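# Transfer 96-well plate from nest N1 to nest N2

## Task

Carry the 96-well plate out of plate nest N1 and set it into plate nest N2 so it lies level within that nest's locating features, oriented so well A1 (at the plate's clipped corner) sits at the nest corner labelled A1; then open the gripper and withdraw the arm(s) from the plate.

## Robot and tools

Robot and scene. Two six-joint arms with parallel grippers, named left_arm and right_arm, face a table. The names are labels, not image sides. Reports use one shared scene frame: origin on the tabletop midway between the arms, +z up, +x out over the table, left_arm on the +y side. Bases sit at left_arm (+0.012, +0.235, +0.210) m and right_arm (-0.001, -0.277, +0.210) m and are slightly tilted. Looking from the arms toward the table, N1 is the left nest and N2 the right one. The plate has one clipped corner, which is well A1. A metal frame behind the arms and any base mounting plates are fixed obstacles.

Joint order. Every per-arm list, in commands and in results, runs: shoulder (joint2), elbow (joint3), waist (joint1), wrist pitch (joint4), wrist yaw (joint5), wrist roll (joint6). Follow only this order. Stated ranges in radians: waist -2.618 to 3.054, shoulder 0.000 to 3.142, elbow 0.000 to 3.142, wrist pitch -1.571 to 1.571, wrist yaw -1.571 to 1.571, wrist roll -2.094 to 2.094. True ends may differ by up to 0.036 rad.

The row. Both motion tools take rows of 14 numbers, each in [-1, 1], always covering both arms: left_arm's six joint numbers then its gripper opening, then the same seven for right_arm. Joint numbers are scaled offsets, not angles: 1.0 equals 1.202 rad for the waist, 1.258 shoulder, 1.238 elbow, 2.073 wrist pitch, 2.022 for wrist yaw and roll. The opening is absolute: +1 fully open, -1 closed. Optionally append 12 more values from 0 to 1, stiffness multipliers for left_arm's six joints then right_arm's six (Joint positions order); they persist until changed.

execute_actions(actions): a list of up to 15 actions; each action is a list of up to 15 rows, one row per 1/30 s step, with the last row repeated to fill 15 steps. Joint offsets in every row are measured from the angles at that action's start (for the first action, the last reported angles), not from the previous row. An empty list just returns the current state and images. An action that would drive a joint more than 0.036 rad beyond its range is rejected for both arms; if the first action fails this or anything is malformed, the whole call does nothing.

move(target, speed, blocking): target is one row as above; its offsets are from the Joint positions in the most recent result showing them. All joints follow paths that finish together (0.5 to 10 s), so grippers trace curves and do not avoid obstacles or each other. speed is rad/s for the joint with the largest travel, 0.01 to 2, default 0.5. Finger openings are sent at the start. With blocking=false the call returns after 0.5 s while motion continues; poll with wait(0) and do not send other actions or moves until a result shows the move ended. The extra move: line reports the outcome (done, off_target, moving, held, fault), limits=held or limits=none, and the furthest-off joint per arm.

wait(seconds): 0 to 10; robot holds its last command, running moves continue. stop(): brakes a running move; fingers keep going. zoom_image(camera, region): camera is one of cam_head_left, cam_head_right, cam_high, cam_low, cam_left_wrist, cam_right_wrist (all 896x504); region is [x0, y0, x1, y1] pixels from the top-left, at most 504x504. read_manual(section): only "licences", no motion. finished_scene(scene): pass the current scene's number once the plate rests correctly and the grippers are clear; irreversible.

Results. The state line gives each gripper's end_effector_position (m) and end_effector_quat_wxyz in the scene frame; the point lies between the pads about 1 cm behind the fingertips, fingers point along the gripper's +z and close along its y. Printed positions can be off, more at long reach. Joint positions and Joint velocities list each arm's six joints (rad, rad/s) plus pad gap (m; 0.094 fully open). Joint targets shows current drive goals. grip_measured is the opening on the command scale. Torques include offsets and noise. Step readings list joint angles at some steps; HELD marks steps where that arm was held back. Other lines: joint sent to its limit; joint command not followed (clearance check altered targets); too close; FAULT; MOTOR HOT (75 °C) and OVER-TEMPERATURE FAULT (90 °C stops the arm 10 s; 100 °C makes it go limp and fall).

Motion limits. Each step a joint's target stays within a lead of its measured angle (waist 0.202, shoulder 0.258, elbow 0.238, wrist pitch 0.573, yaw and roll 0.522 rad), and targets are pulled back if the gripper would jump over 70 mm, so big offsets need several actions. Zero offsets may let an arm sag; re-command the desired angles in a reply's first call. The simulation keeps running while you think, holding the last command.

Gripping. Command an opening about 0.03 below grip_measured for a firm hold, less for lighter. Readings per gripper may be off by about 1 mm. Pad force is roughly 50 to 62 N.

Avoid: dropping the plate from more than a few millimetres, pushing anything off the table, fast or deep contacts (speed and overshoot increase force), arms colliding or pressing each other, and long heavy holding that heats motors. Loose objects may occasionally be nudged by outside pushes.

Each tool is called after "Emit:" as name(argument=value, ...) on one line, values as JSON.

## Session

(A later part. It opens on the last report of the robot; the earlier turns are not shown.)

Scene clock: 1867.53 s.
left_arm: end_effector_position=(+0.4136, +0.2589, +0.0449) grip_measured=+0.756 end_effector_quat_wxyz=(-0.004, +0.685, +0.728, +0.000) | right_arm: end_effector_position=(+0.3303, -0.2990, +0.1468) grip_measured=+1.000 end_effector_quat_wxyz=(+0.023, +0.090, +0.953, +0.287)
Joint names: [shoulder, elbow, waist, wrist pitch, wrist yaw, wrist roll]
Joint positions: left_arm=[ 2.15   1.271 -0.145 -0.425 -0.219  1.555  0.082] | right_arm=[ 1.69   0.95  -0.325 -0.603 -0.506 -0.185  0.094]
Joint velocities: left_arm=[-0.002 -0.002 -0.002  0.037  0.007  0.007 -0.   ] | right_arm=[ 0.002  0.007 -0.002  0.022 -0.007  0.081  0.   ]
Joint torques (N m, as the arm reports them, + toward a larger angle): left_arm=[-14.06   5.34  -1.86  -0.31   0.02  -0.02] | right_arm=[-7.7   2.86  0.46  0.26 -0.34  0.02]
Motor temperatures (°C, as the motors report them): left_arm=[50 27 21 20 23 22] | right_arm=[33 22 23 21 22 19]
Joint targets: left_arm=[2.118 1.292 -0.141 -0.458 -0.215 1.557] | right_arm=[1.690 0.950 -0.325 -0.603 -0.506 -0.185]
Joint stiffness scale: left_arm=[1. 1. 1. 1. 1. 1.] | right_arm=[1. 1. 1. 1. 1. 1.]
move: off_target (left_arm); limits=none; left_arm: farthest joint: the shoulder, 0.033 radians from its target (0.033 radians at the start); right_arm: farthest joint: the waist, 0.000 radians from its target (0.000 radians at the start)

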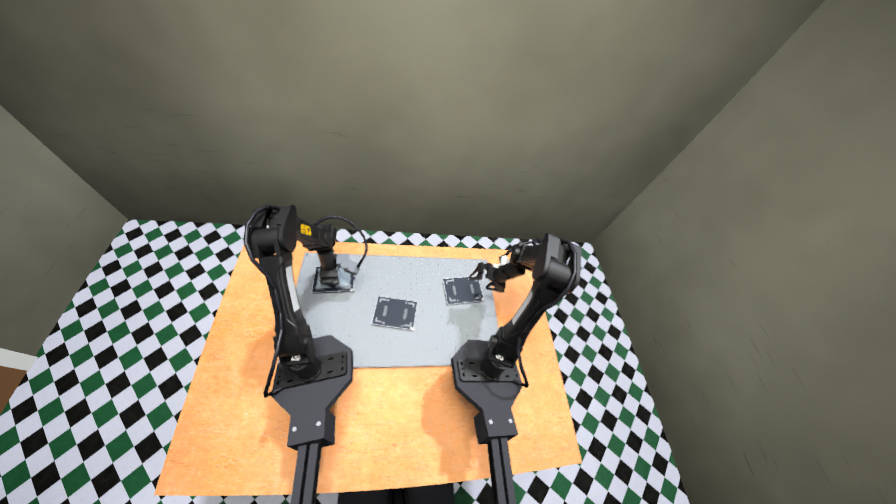

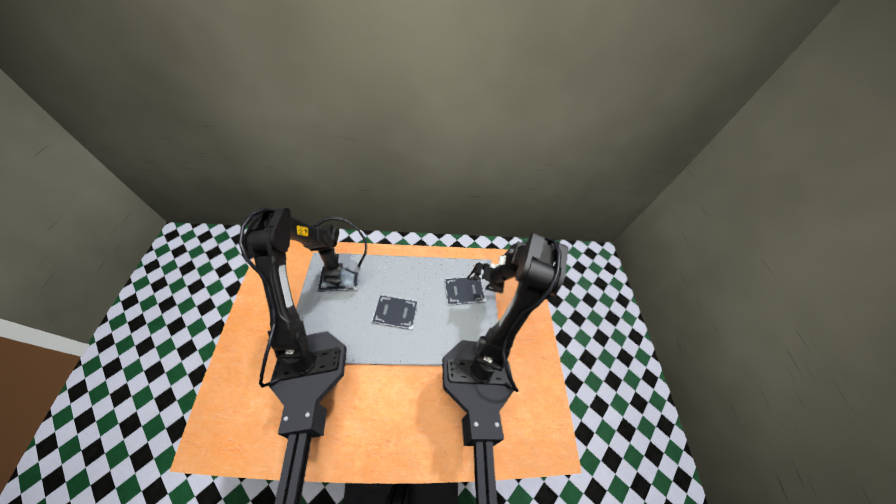

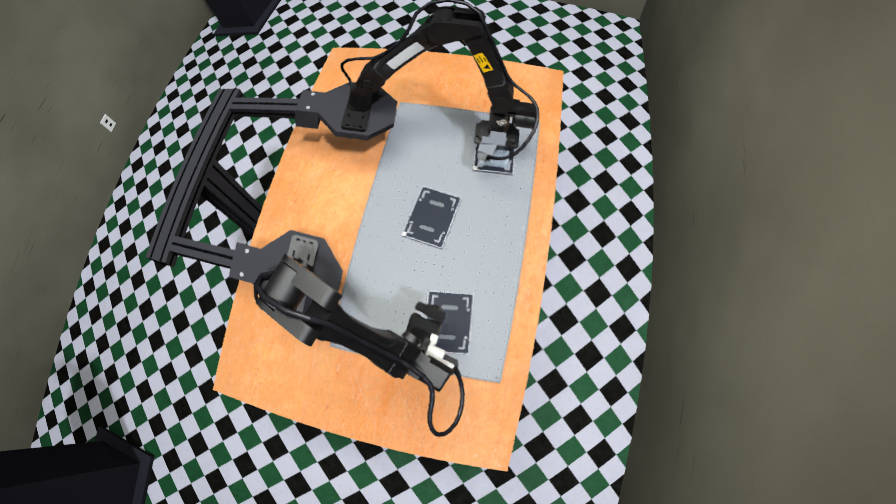

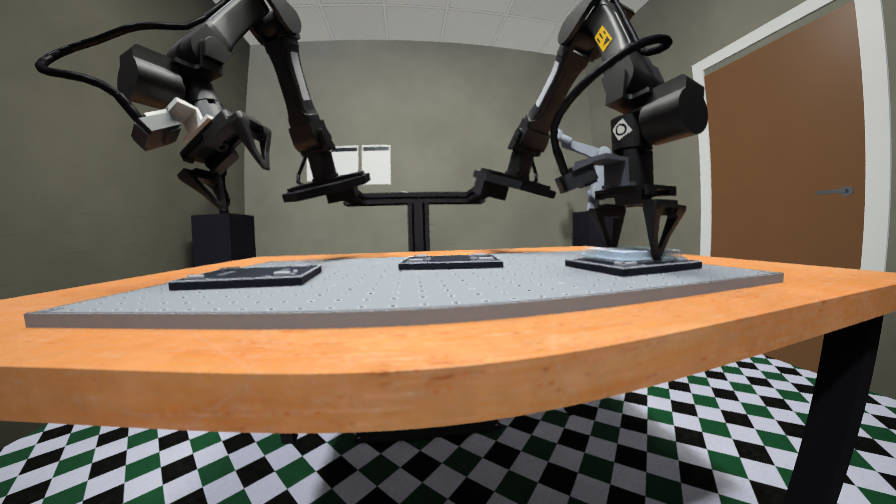

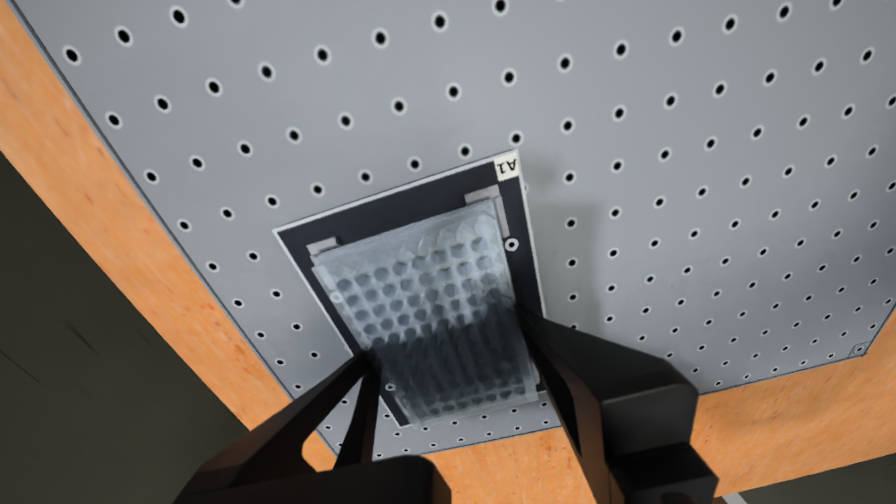

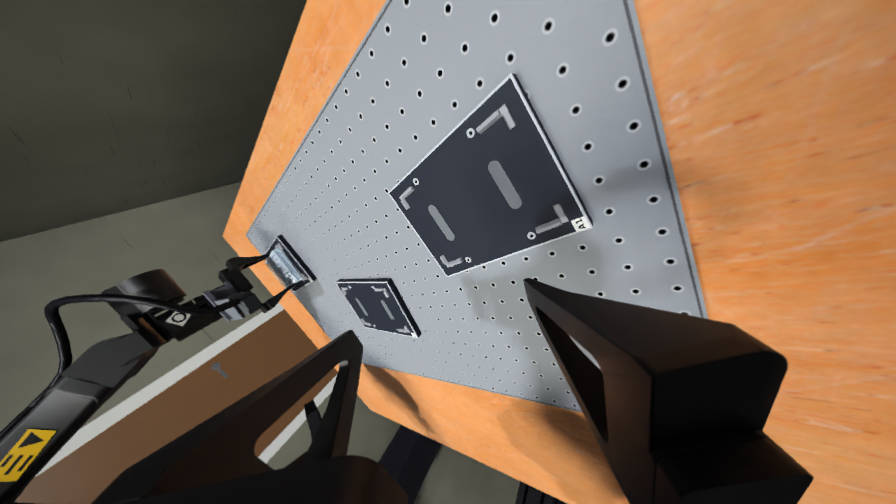

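Emit:
execute_actions(actions=[[[-0.02,0.017,-0.006,-0.006,0,0.001,0.725,0,0,0,0,0,0,1],[-0.02,0.017,-0.008,-0.006,0,0.001,0.725,0,0,0,0,0,0,1],[-0.02,0.017,-0.010,-0.006,0,0.001,0.725,0,0,0,0,0,0,1],[-0.02,0.017,-0.011,-0.006,0,0.001,0.725,0,0,0,0,0,0,1],[-0.02,0.017,-0.012,-0.006,0,0.001,0.725,0,0,0,0,0,0,1],[-0.02,0.017,-0.010,-0.006,0,0.001,0.725,0,0,0,0,0,0,1],[-0.02,0.017,-0.006,-0.006,0,0.001,0.725,0,0,0,0,0,0,1]]])

Scene clock: 1878.53 s.
left_arm: end_effector_position=(+0.4136, +0.2589, +0.0449) grip_measured=+0.756 end_effector_quat_wxyz=(-0.004, +0.685, +0.728, +0.000) | right_arm: end_effector_position=(+0.3302, -0.2991, +0.1467) grip_measured=+1.000 end_effector_quat_wxyz=(+0.023, +0.090, +0.953, +0.287)
Joint names: [shoulder, elbow, waist, wrist pitch, wrist yaw, wrist roll]
Joint positions: left_arm=[ 2.15   1.271 -0.145 -0.425 -0.219  1.555  0.082] | right_arm=[ 1.69   0.95  -0.325 -0.603 -0.505 -0.185  0.094]
Joint velocities: left_arm=[ 0.002 -0.007  0.002  0.051 -0.066 -0.022 -0.   ] | right_arm=[ 0.007  0.002 -0.007 -0.051  0.051 -0.022  0.   ]
Joint torques (N m, as the arm reports them, + toward a larger angle): left_arm=[-13.48   5.34  -2.75  -0.12  -0.03  -0.02] | right_arm=[-7.7   2.82  0.45  0.25 -0.33  0.01]
Motor temperatures (°C, as the motors report them): left_arm=[52 27 21 20 22 22] | right_arm=[33 22 23 21 22 19]
Joint targets: left_arm=[2.125 1.292 -0.152 -0.438 -0.219 1.557] | right_arm=[1.690 0.950 -0.325 -0.603 -0.506 -0.185]
Joint stiffness scale: left_arm=[1. 1. 1. 1. 1. 1.] | right_arm=[1. 1. 1. 1. 1. 1.]
Step readings (joint positions):
0: left_arm=[2.150 1.271 -0.145 -0.425 -0.219 1.555] | right_arm=[1.690 0.950 -0.325 -0.603 -0.506 -0.185]
1: left_arm=[2.150 1.271 -0.145 -0.425 -0.219 1.555] | right_arm=[1.690 0.950 -0.325 -0.603 -0.506 -0.185]
2: left_arm=[2.150 1.271 -0.145 -0.425 -0.219 1.555] | right_arm=[1.690 0.950 -0.325 -0.603 -0.506 -0.185]
4: left_arm=[2.150 1.271 -0.145 -0.425 -0.219 1.555] | right_arm=[1.690 0.950 -0.325 -0.603 -0.506 -0.185]
8: left_arm=[2.150 1.271 -0.145 -0.425 -0.219 1.555] | right_arm=[1.690 0.950 -0.325 -0.603 -0.505 -0.185]
15: Joint positions above

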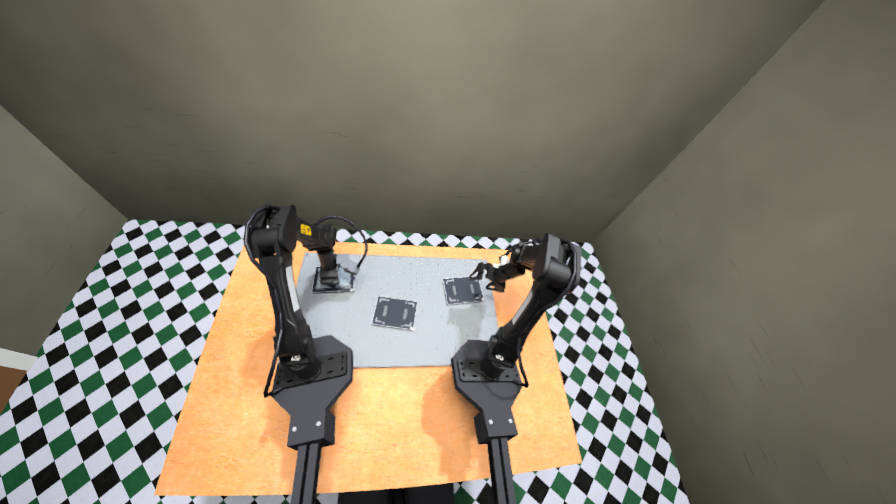

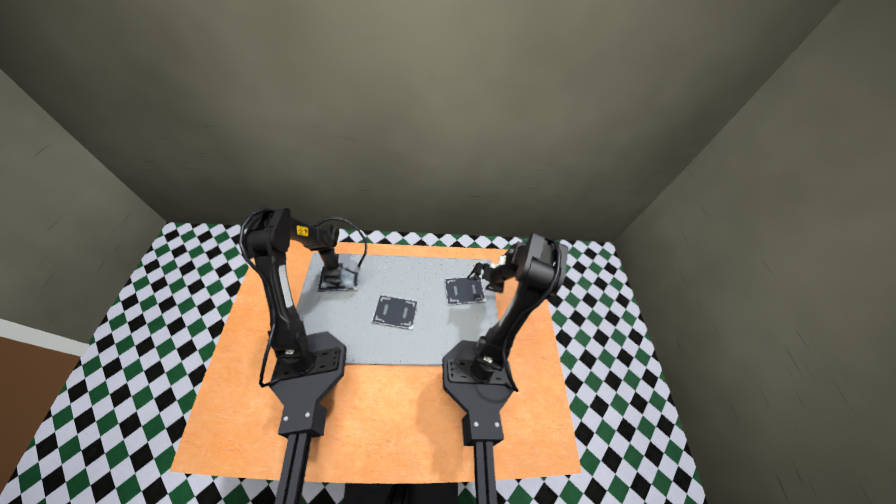

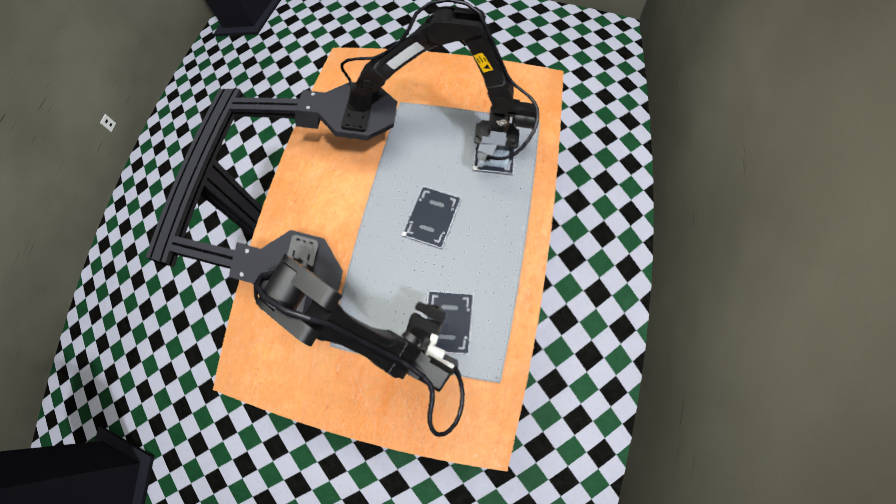

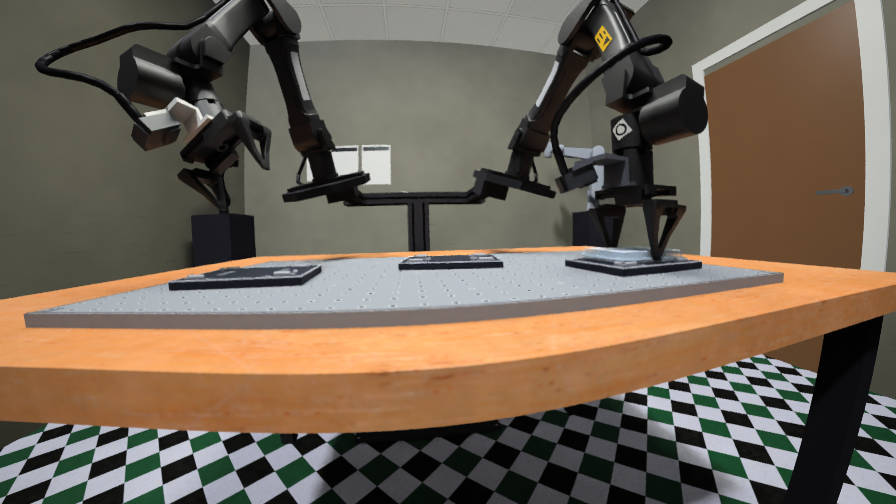

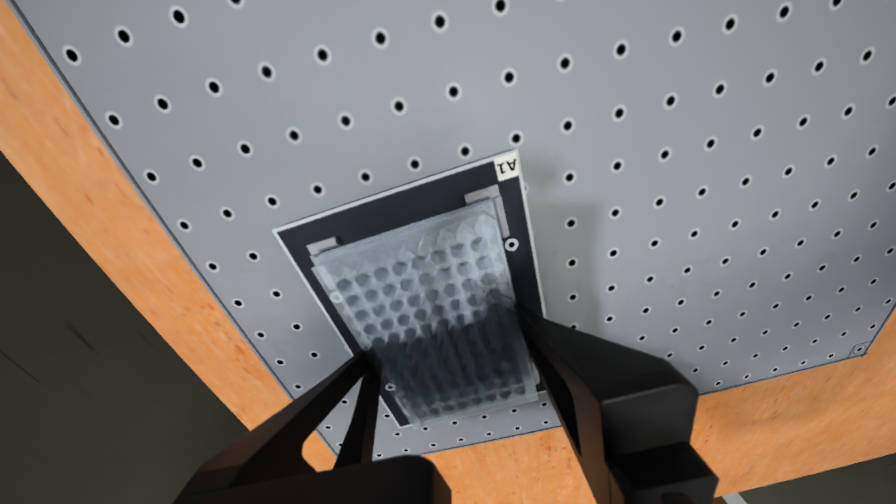

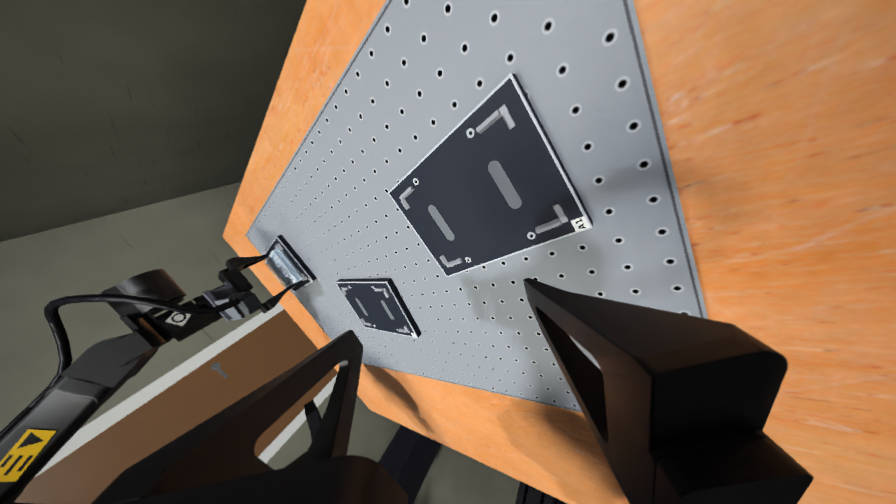

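Emit:
execute_actions(actions=[[[-0.02,0.017,-0.010,-0.006,0,0.001,0.725,0,0,0,0,0,0,1],[-0.02,0.017,-0.012,-0.006,0,0.001,0.725,0,0,0,0,0,0,1],[-0.02,0.017,-0.013,-0.006,0,0.001,0.725,0,0,0,0,0,0,1],[-0.02,0.017,-0.014,-0.006,0,0.001,0.725,0,0,0,0,0,0,1],[-0.02,0.017,-0.015,-0.006,0,0.001,0.725,0,0,0,0,0,0,1],[-0.02,0.017,-0.016,-0.006,0,0.001,0.725,0,0,0,0,0,0,1],[-0.02,0.017,-0.016,-0.006,0,0.001,0.725,0,0,0,0,0,0,1],[-0.02,0.017,-0.016,-0.006,0,0.001,0.725,0,0,0,0,0,0,1],[-0.02,0.017,-0.012,-0.006,0,0.001,0.725,0,0,0,0,0,0,1],[-0.02,0.017,-0.008,-0.006,0,0.001,0.725,0,0,0,0,0,0,1]]])

Scene clock: 1887.50 s.
left_arm: end_effector_position=(+0.4136, +0.2589, +0.0449) grip_measured=+0.756 end_effector_quat_wxyz=(-0.004, +0.685, +0.728, +0.000) | right_arm: end_effector_position=(+0.3302, -0.2991, +0.1467) grip_measured=+1.000 end_effector_quat_wxyz=(+0.023, +0.090, +0.953, +0.287)
Joint names: [shoulder, elbow, waist, wrist pitch, wrist yaw, wrist roll]
Joint positions: left_arm=[ 2.15   1.271 -0.145 -0.425 -0.219  1.555  0.082] | right_arm=[ 1.69   0.95  -0.325 -0.603 -0.505 -0.185  0.094]
Joint velocities: left_arm=[-0.012  0.027  0.002 -0.037 -0.007  0.037  0.   ] | right_arm=[ 0.002  0.002 -0.022 -0.037 -0.007  0.007  0.   ]
Joint torques (N m, as the arm reports them, + toward a larger angle): left_arm=[-13.48   5.34  -2.94  -0.12  -0.03  -0.02] | right_arm=[-7.68  2.88  0.46  0.27 -0.34  0.01]
Motor temperatures (°C, as the motors report them): left_arm=[53 27 21 20 22 22] | right_arm=[33 22 23 21 22 19]
Joint targets: left_arm=[2.125 1.292 -0.154 -0.438 -0.219 1.557] | right_arm=[1.690 0.950 -0.325 -0.603 -0.505 -0.185]
Joint stiffness scale: left_arm=[1. 1. 1. 1. 1. 1.] | right_arm=[1. 1. 1. 1. 1. 1.]
Step readings (joint positions):
0: left_arm=[2.150 1.271 -0.145 -0.425 -0.219 1.555] | right_arm=[1.690 0.950 -0.325 -0.603 -0.505 -0.185]
1: left_arm=[2.150 1.271 -0.145 -0.425 -0.219 1.555] | right_arm=[1.690 0.950 -0.325 -0.603 -0.505 -0.185]
2: left_arm=[2.150 1.271 -0.145 -0.425 -0.219 1.555] | right_arm=[1.690 0.950 -0.325 -0.603 -0.505 -0.185]
4: left_arm=[2.150 1.271 -0.145 -0.425 -0.219 1.555] | right_arm=[1.690 0.950 -0.325 -0.603 -0.505 -0.185]
8: left_arm=[2.150 1.271 -0.145 -0.425 -0.219 1.555] | right_arm=[1.690 0.950 -0.325 -0.603 -0.505 -0.185]
15: Joint positions above

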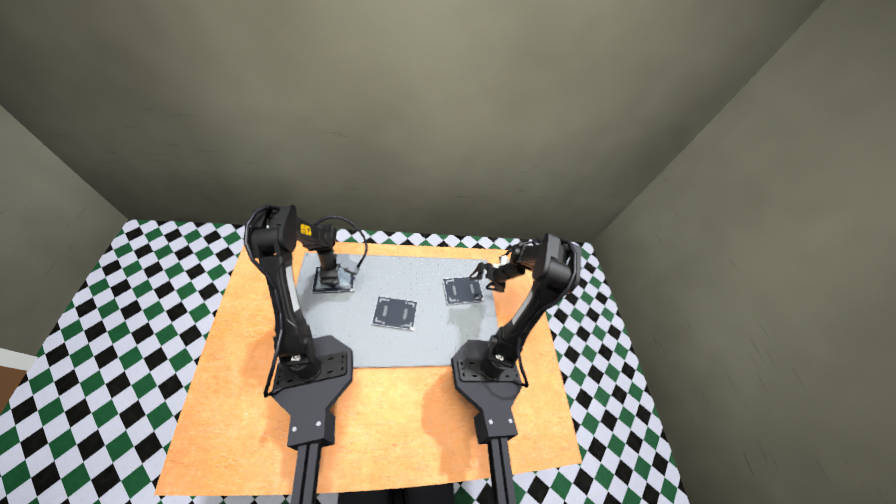

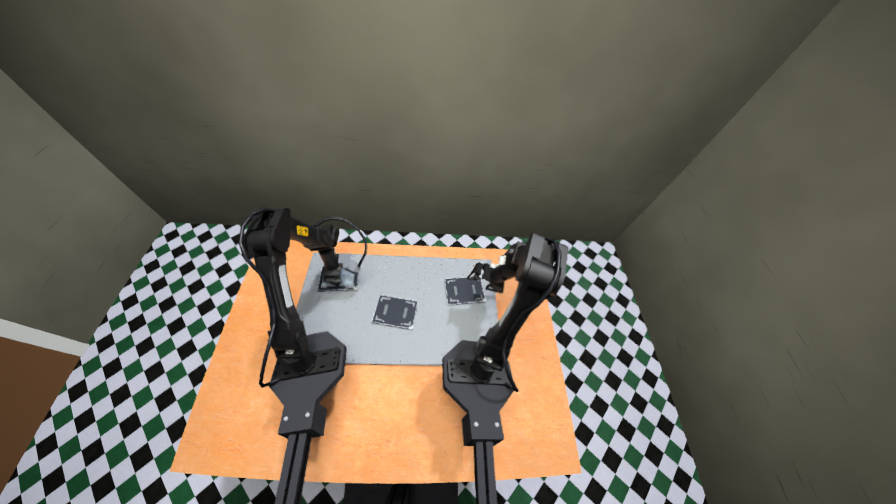

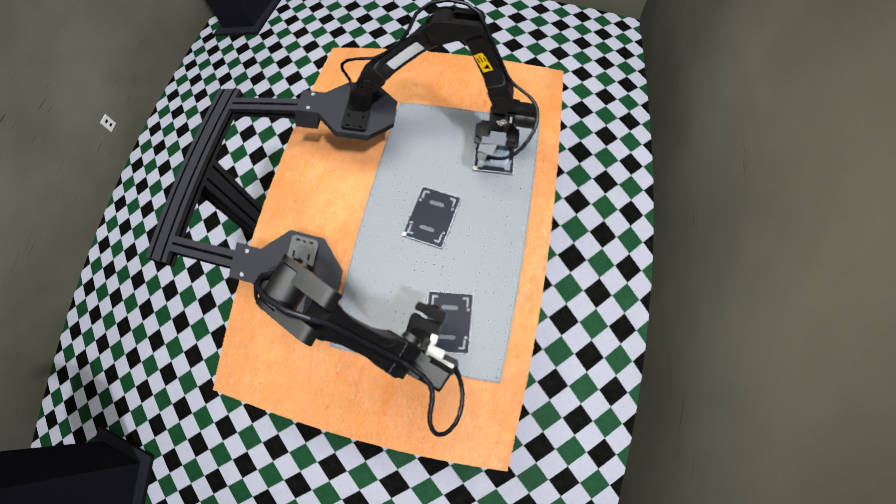

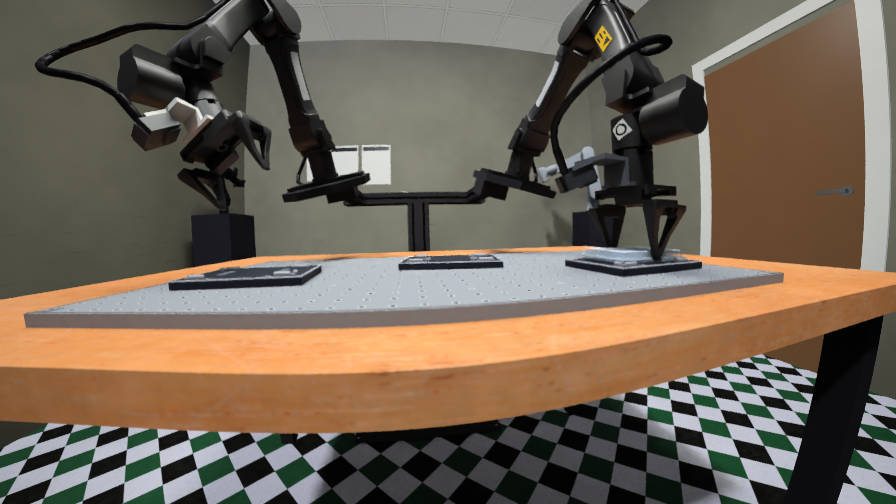

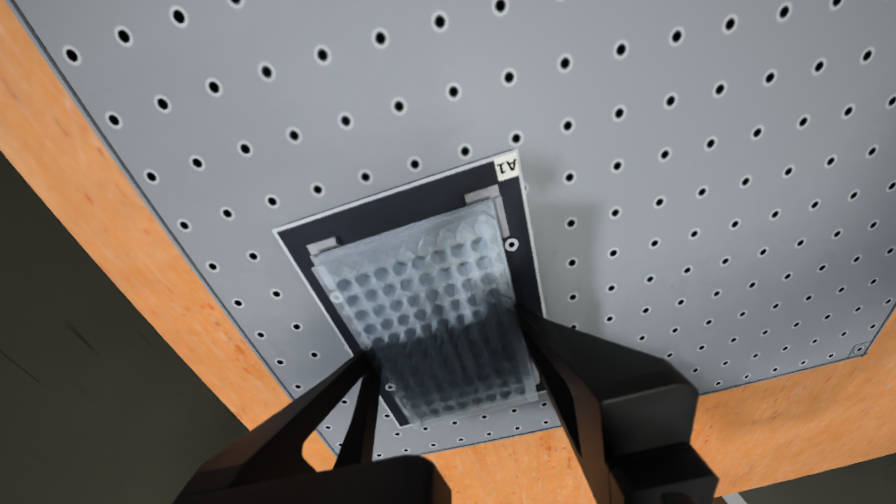

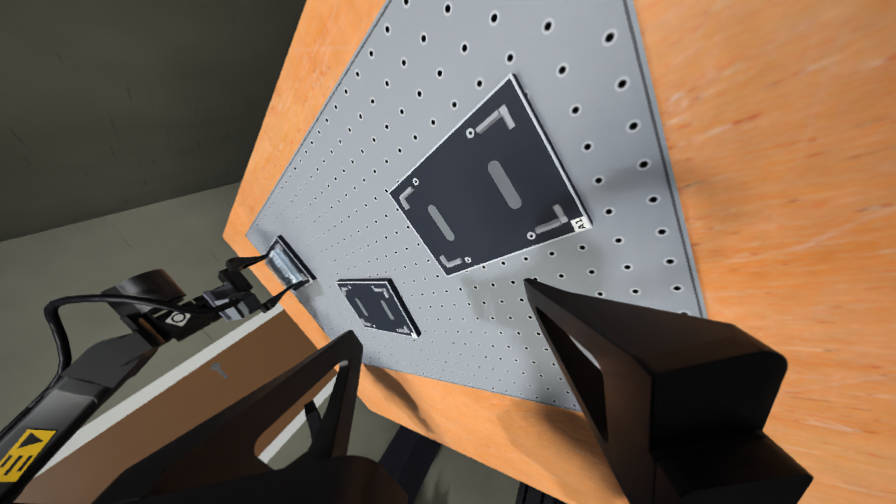

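Emit:
move(target=[-0.036,0.017,0.0,-0.018,0.0,0.001,0.725,0,0,0,0,0,0,1], speed=0.04)

Scene clock: 1905.57 s.
left_arm: end_effector_position=(+0.4145, +0.2604, +0.0516) grip_measured=+0.756 end_effector_quat_wxyz=(-0.003, +0.685, +0.729, +0.001) | right_arm: end_effector_position=(+0.3302, -0.2991, +0.1467) grip_measured=+1.000 end_effector_quat_wxyz=(+0.023, +0.090, +0.953, +0.287)
Joint names: [shoulder, elbow, waist, wrist pitch, wrist yaw, wrist roll]
Joint positions: left_arm=[ 2.131  1.271 -0.145 -0.442 -0.219  1.555  0.082] | right_arm=[ 1.69   0.95  -0.325 -0.603 -0.505 -0.185  0.094]
Joint velocities: left_arm=[ 0.007  0.007 -0.012 -0.022  0.022  0.051  0.   ] | right_arm=[-0.002 -0.017 -0.012  0.022 -0.081  0.007  0.   ]
Joint torques (N m, as the arm reports them, + toward a larger angle): left_arm=[-13.51   5.42  -2.14  -0.2   -0.03  -0.02] | right_arm=[-7.7   2.84  0.45  0.27 -0.33  0.02]
Motor temperatures (°C, as the motors report them): left_arm=[53 27 21 20 22 22] | right_arm=[33 22 23 21 22 19]
Joint targets: left_arm=[2.105 1.292 -0.145 -0.463 -0.219 1.557] | right_arm=[1.690 0.950 -0.325 -0.603 -0.505 -0.185]
Joint stiffness scale: left_arm=[1. 1. 1. 1. 1. 1.] | right_arm=[1. 1. 1. 1. 1. 1.]
move: off_target (left_arm); limits=none; left_arm: farthest joint: the shoulder, 0.026 radians from its target (0.046 radians at the start); right_arm: farthest joint: the waist, 0.000 radians from its target (0.000 radians at the start)

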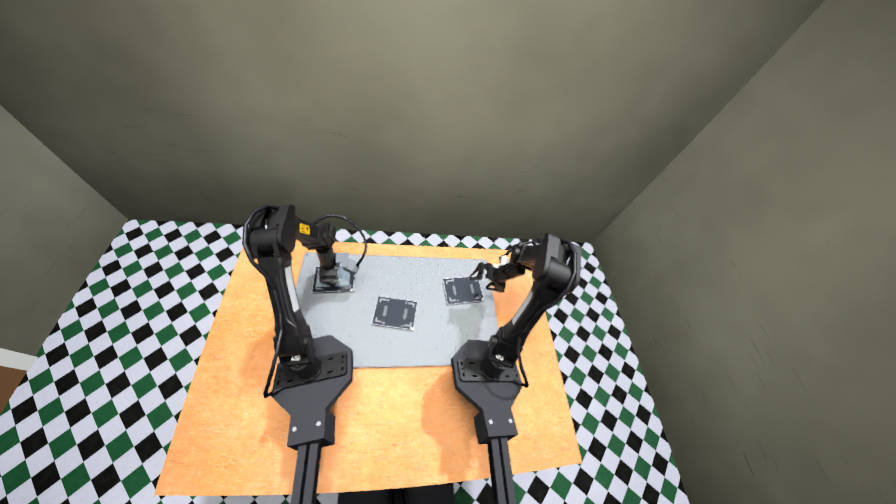

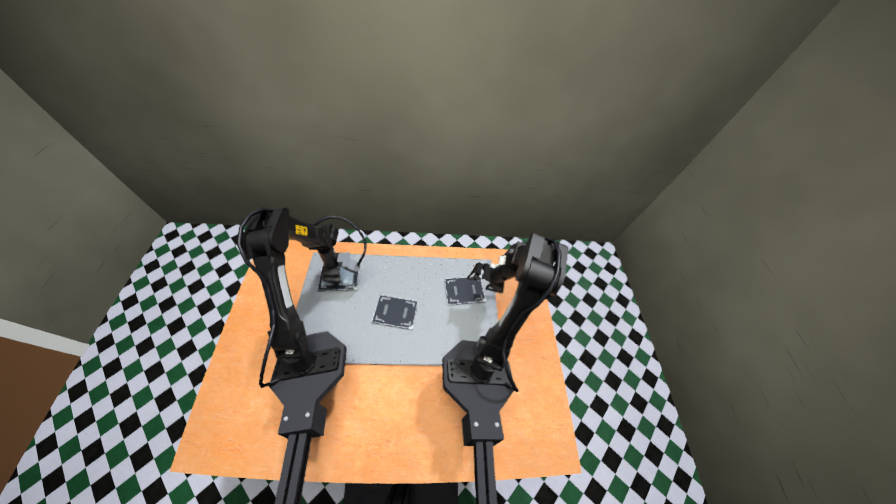

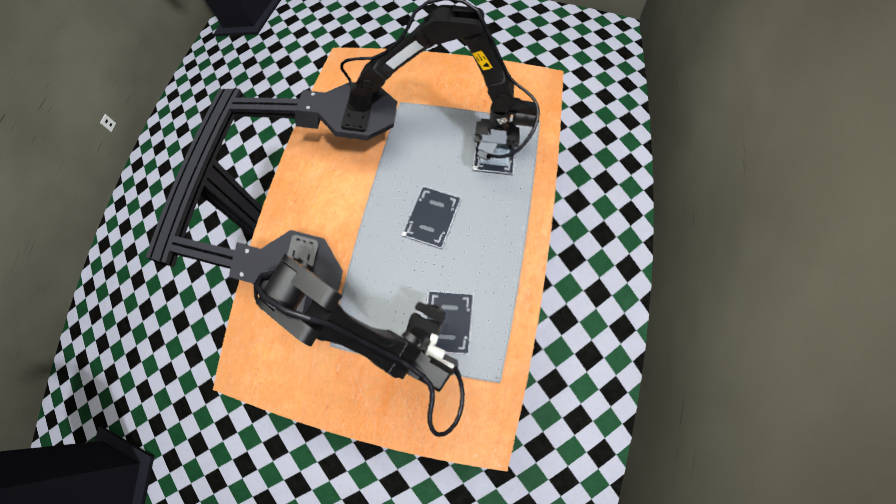

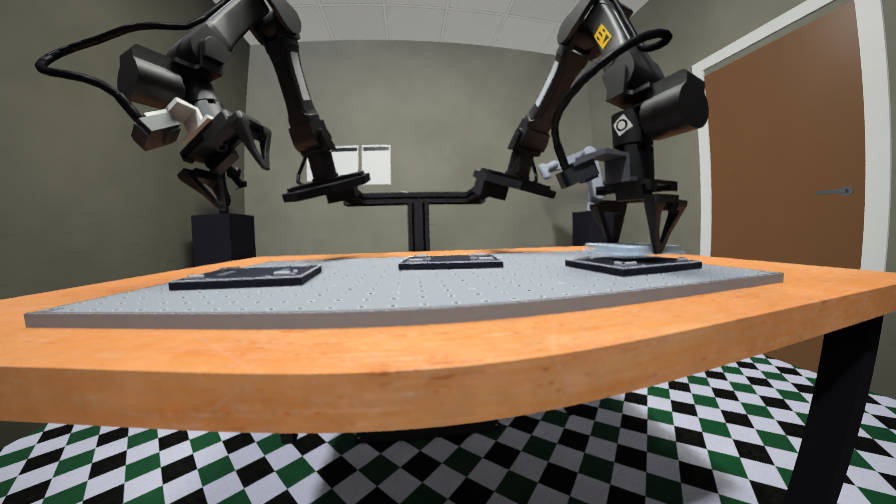

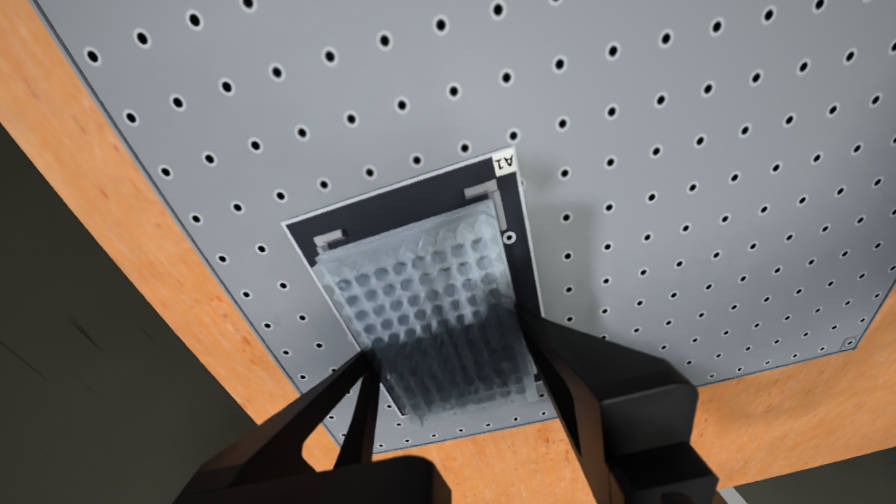

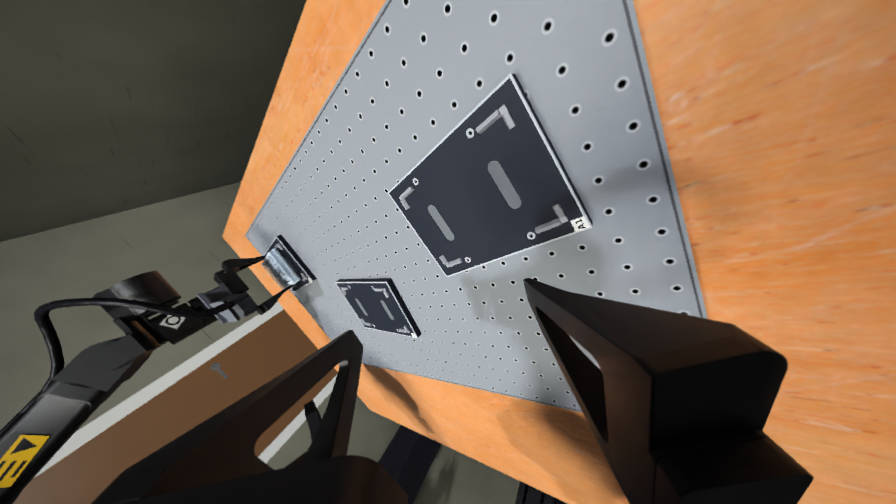

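Emit:
execute_actions(actions=[[[-0.012,0.017,0,-0.005,0.005,0.001,0.725,0,0,0,0,0,0,1],[-0.012,0.017,0,-0.005,0.007,0.001,0.725,0,0,0,0,0,0,1],[-0.012,0.017,0,-0.005,0.008,0.001,0.725,0,0,0,0,0,0,1],[-0.012,0.017,0,-0.005,0.009,0.001,0.725,0,0,0,0,0,0,1],[-0.012,0.017,0,-0.005,0.010,0.001,0.725,0,0,0,0,0,0,1],[-0.012,0.017,0,-0.005,0.0105,0.001,0.725,0,0,0,0,0,0,1],[-0.012,0.017,0,-0.005,0.011,0.001,0.725,0,0,0,0,0,0,1]]])

Scene clock: 1913.93 s.
left_arm: end_effector_position=(+0.4145, +0.2602, +0.0516) grip_measured=+0.756 end_effector_quat_wxyz=(-0.003, +0.685, +0.729, +0.000) | right_arm: end_effector_position=(+0.3302, -0.2992, +0.1467) grip_measured=+1.000 end_effector_quat_wxyz=(+0.023, +0.090, +0.953, +0.287)
Joint names: [shoulder, elbow, waist, wrist pitch, wrist yaw, wrist roll]
Joint positions: left_arm=[ 2.131  1.271 -0.145 -0.443 -0.218  1.555  0.082] | right_arm=[ 1.69   0.95  -0.325 -0.603 -0.505 -0.185  0.094]
Joint velocities: left_arm=[-0.012 -0.002 -0.002 -0.022  0.022  0.037 -0.001] | right_arm=[-0.007 -0.007 -0.002  0.007 -0.022  0.022  0.   ]
Joint torques (N m, as the arm reports them, + toward a larger angle): left_arm=[-12.61   5.42  -2.14  -0.09   0.19  -0.02] | right_arm=[-7.68  2.85  0.45  0.26 -0.32  0.03]
Motor temperatures (°C, as the motors report them): left_arm=[53 27 21 20 22 22] | right_arm=[33 22 23 21 22 19]
Joint targets: left_arm=[2.116 1.292 -0.145 -0.453 -0.196 1.557] | right_arm=[1.690 0.950 -0.325 -0.603 -0.505 -0.185]
Joint stiffness scale: left_arm=[1. 1. 1. 1. 1. 1.] | right_arm=[1. 1. 1. 1. 1. 1.]
Step readings (joint positions):
0: left_arm=[2.131 1.271 -0.145 -0.443 -0.219 1.555] | right_arm=[1.690 0.950 -0.325 -0.603 -0.505 -0.185]
1: left_arm=[2.131 1.271 -0.145 -0.443 -0.219 1.555] | right_arm=[1.690 0.950 -0.325 -0.603 -0.505 -0.185]
2: left_arm=[2.131 1.271 -0.145 -0.443 -0.219 1.555] | right_arm=[1.690 0.950 -0.325 -0.603 -0.505 -0.185]
4: left_arm=[2.131 1.271 -0.145 -0.443 -0.219 1.555] | right_arm=[1.690 0.950 -0.325 -0.603 -0.505 -0.185]
8: left_arm=[2.131 1.271 -0.145 -0.443 -0.218 1.555] | right_arm=[1.690 0.950 -0.325 -0.603 -0.505 -0.185]
15: Joint positions above

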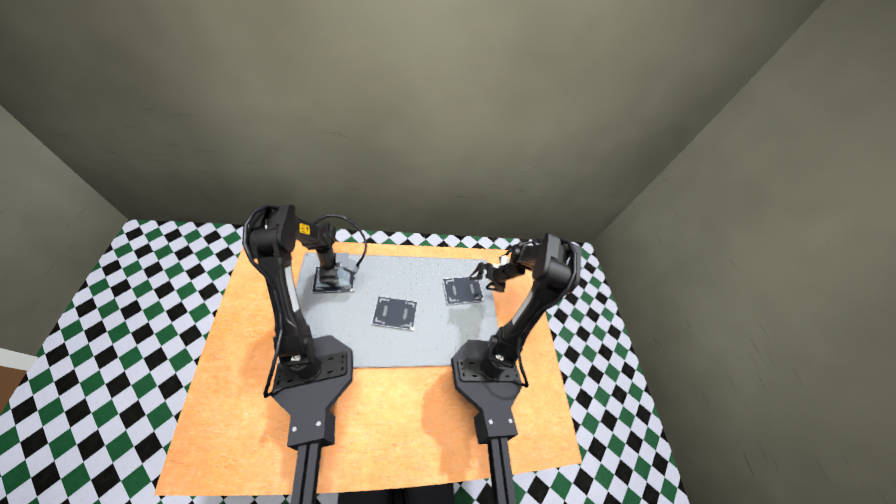

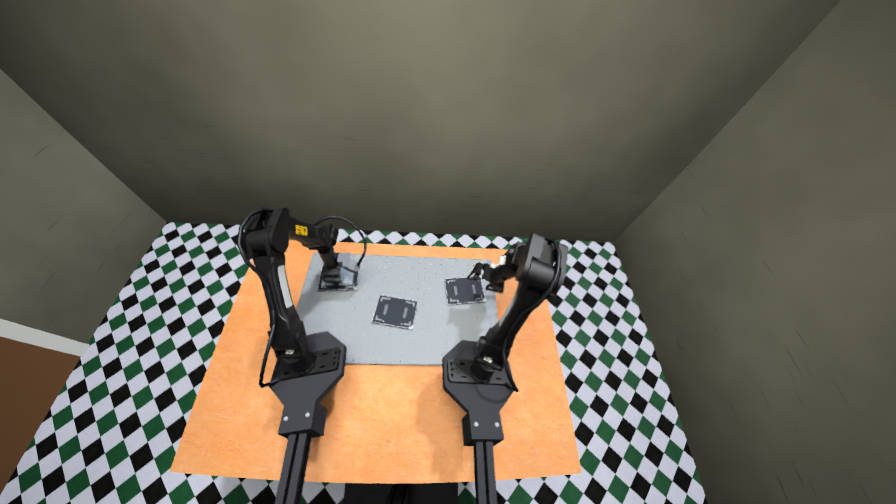

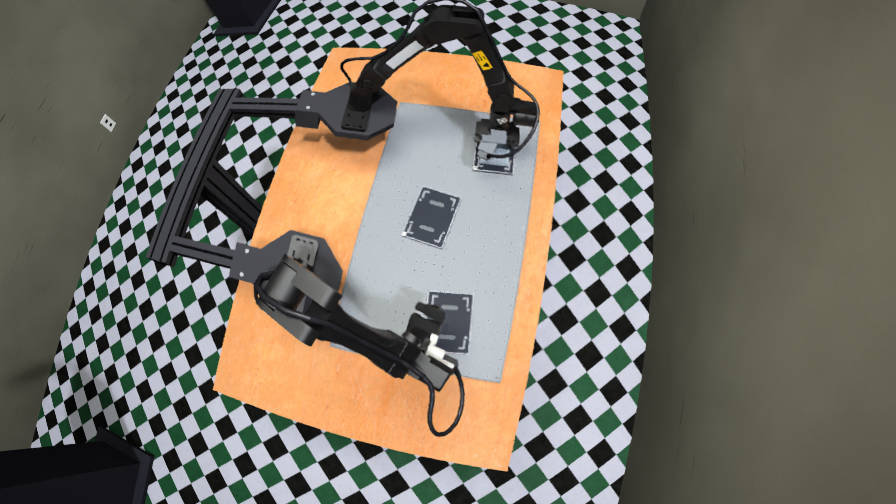

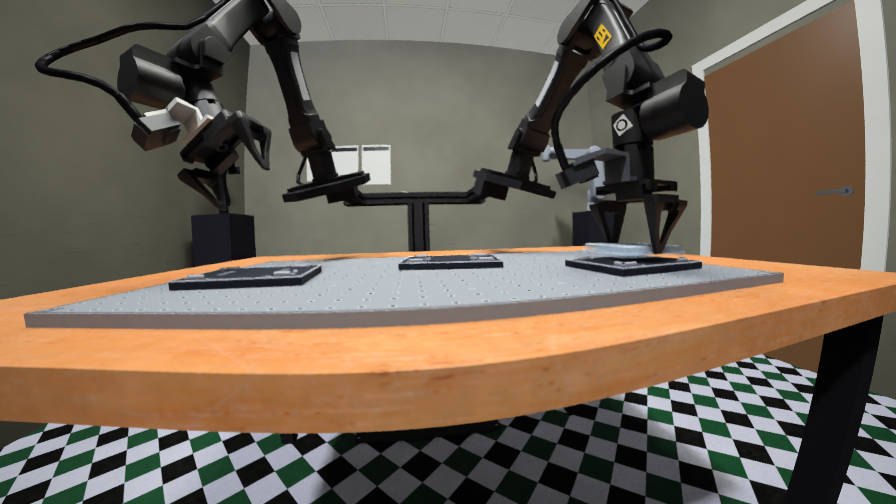

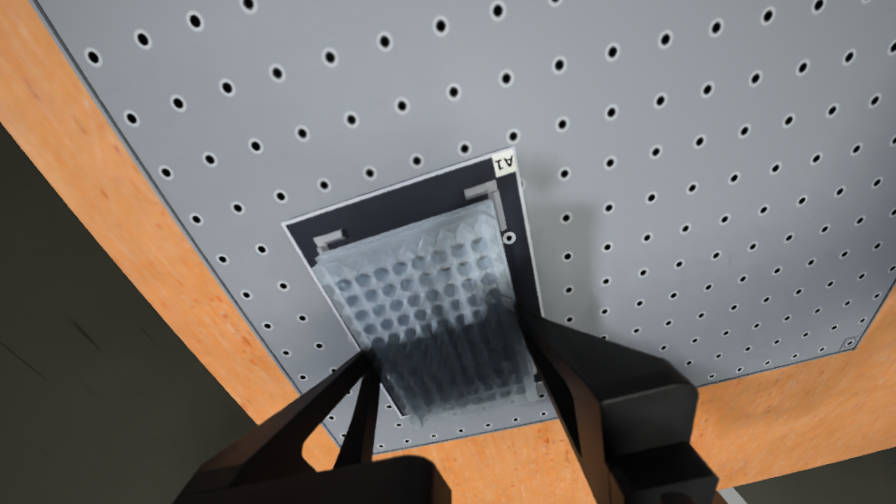

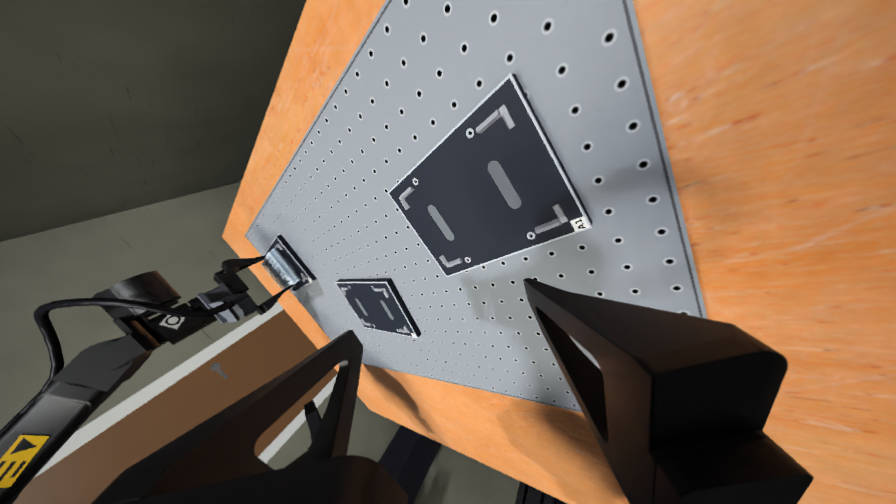

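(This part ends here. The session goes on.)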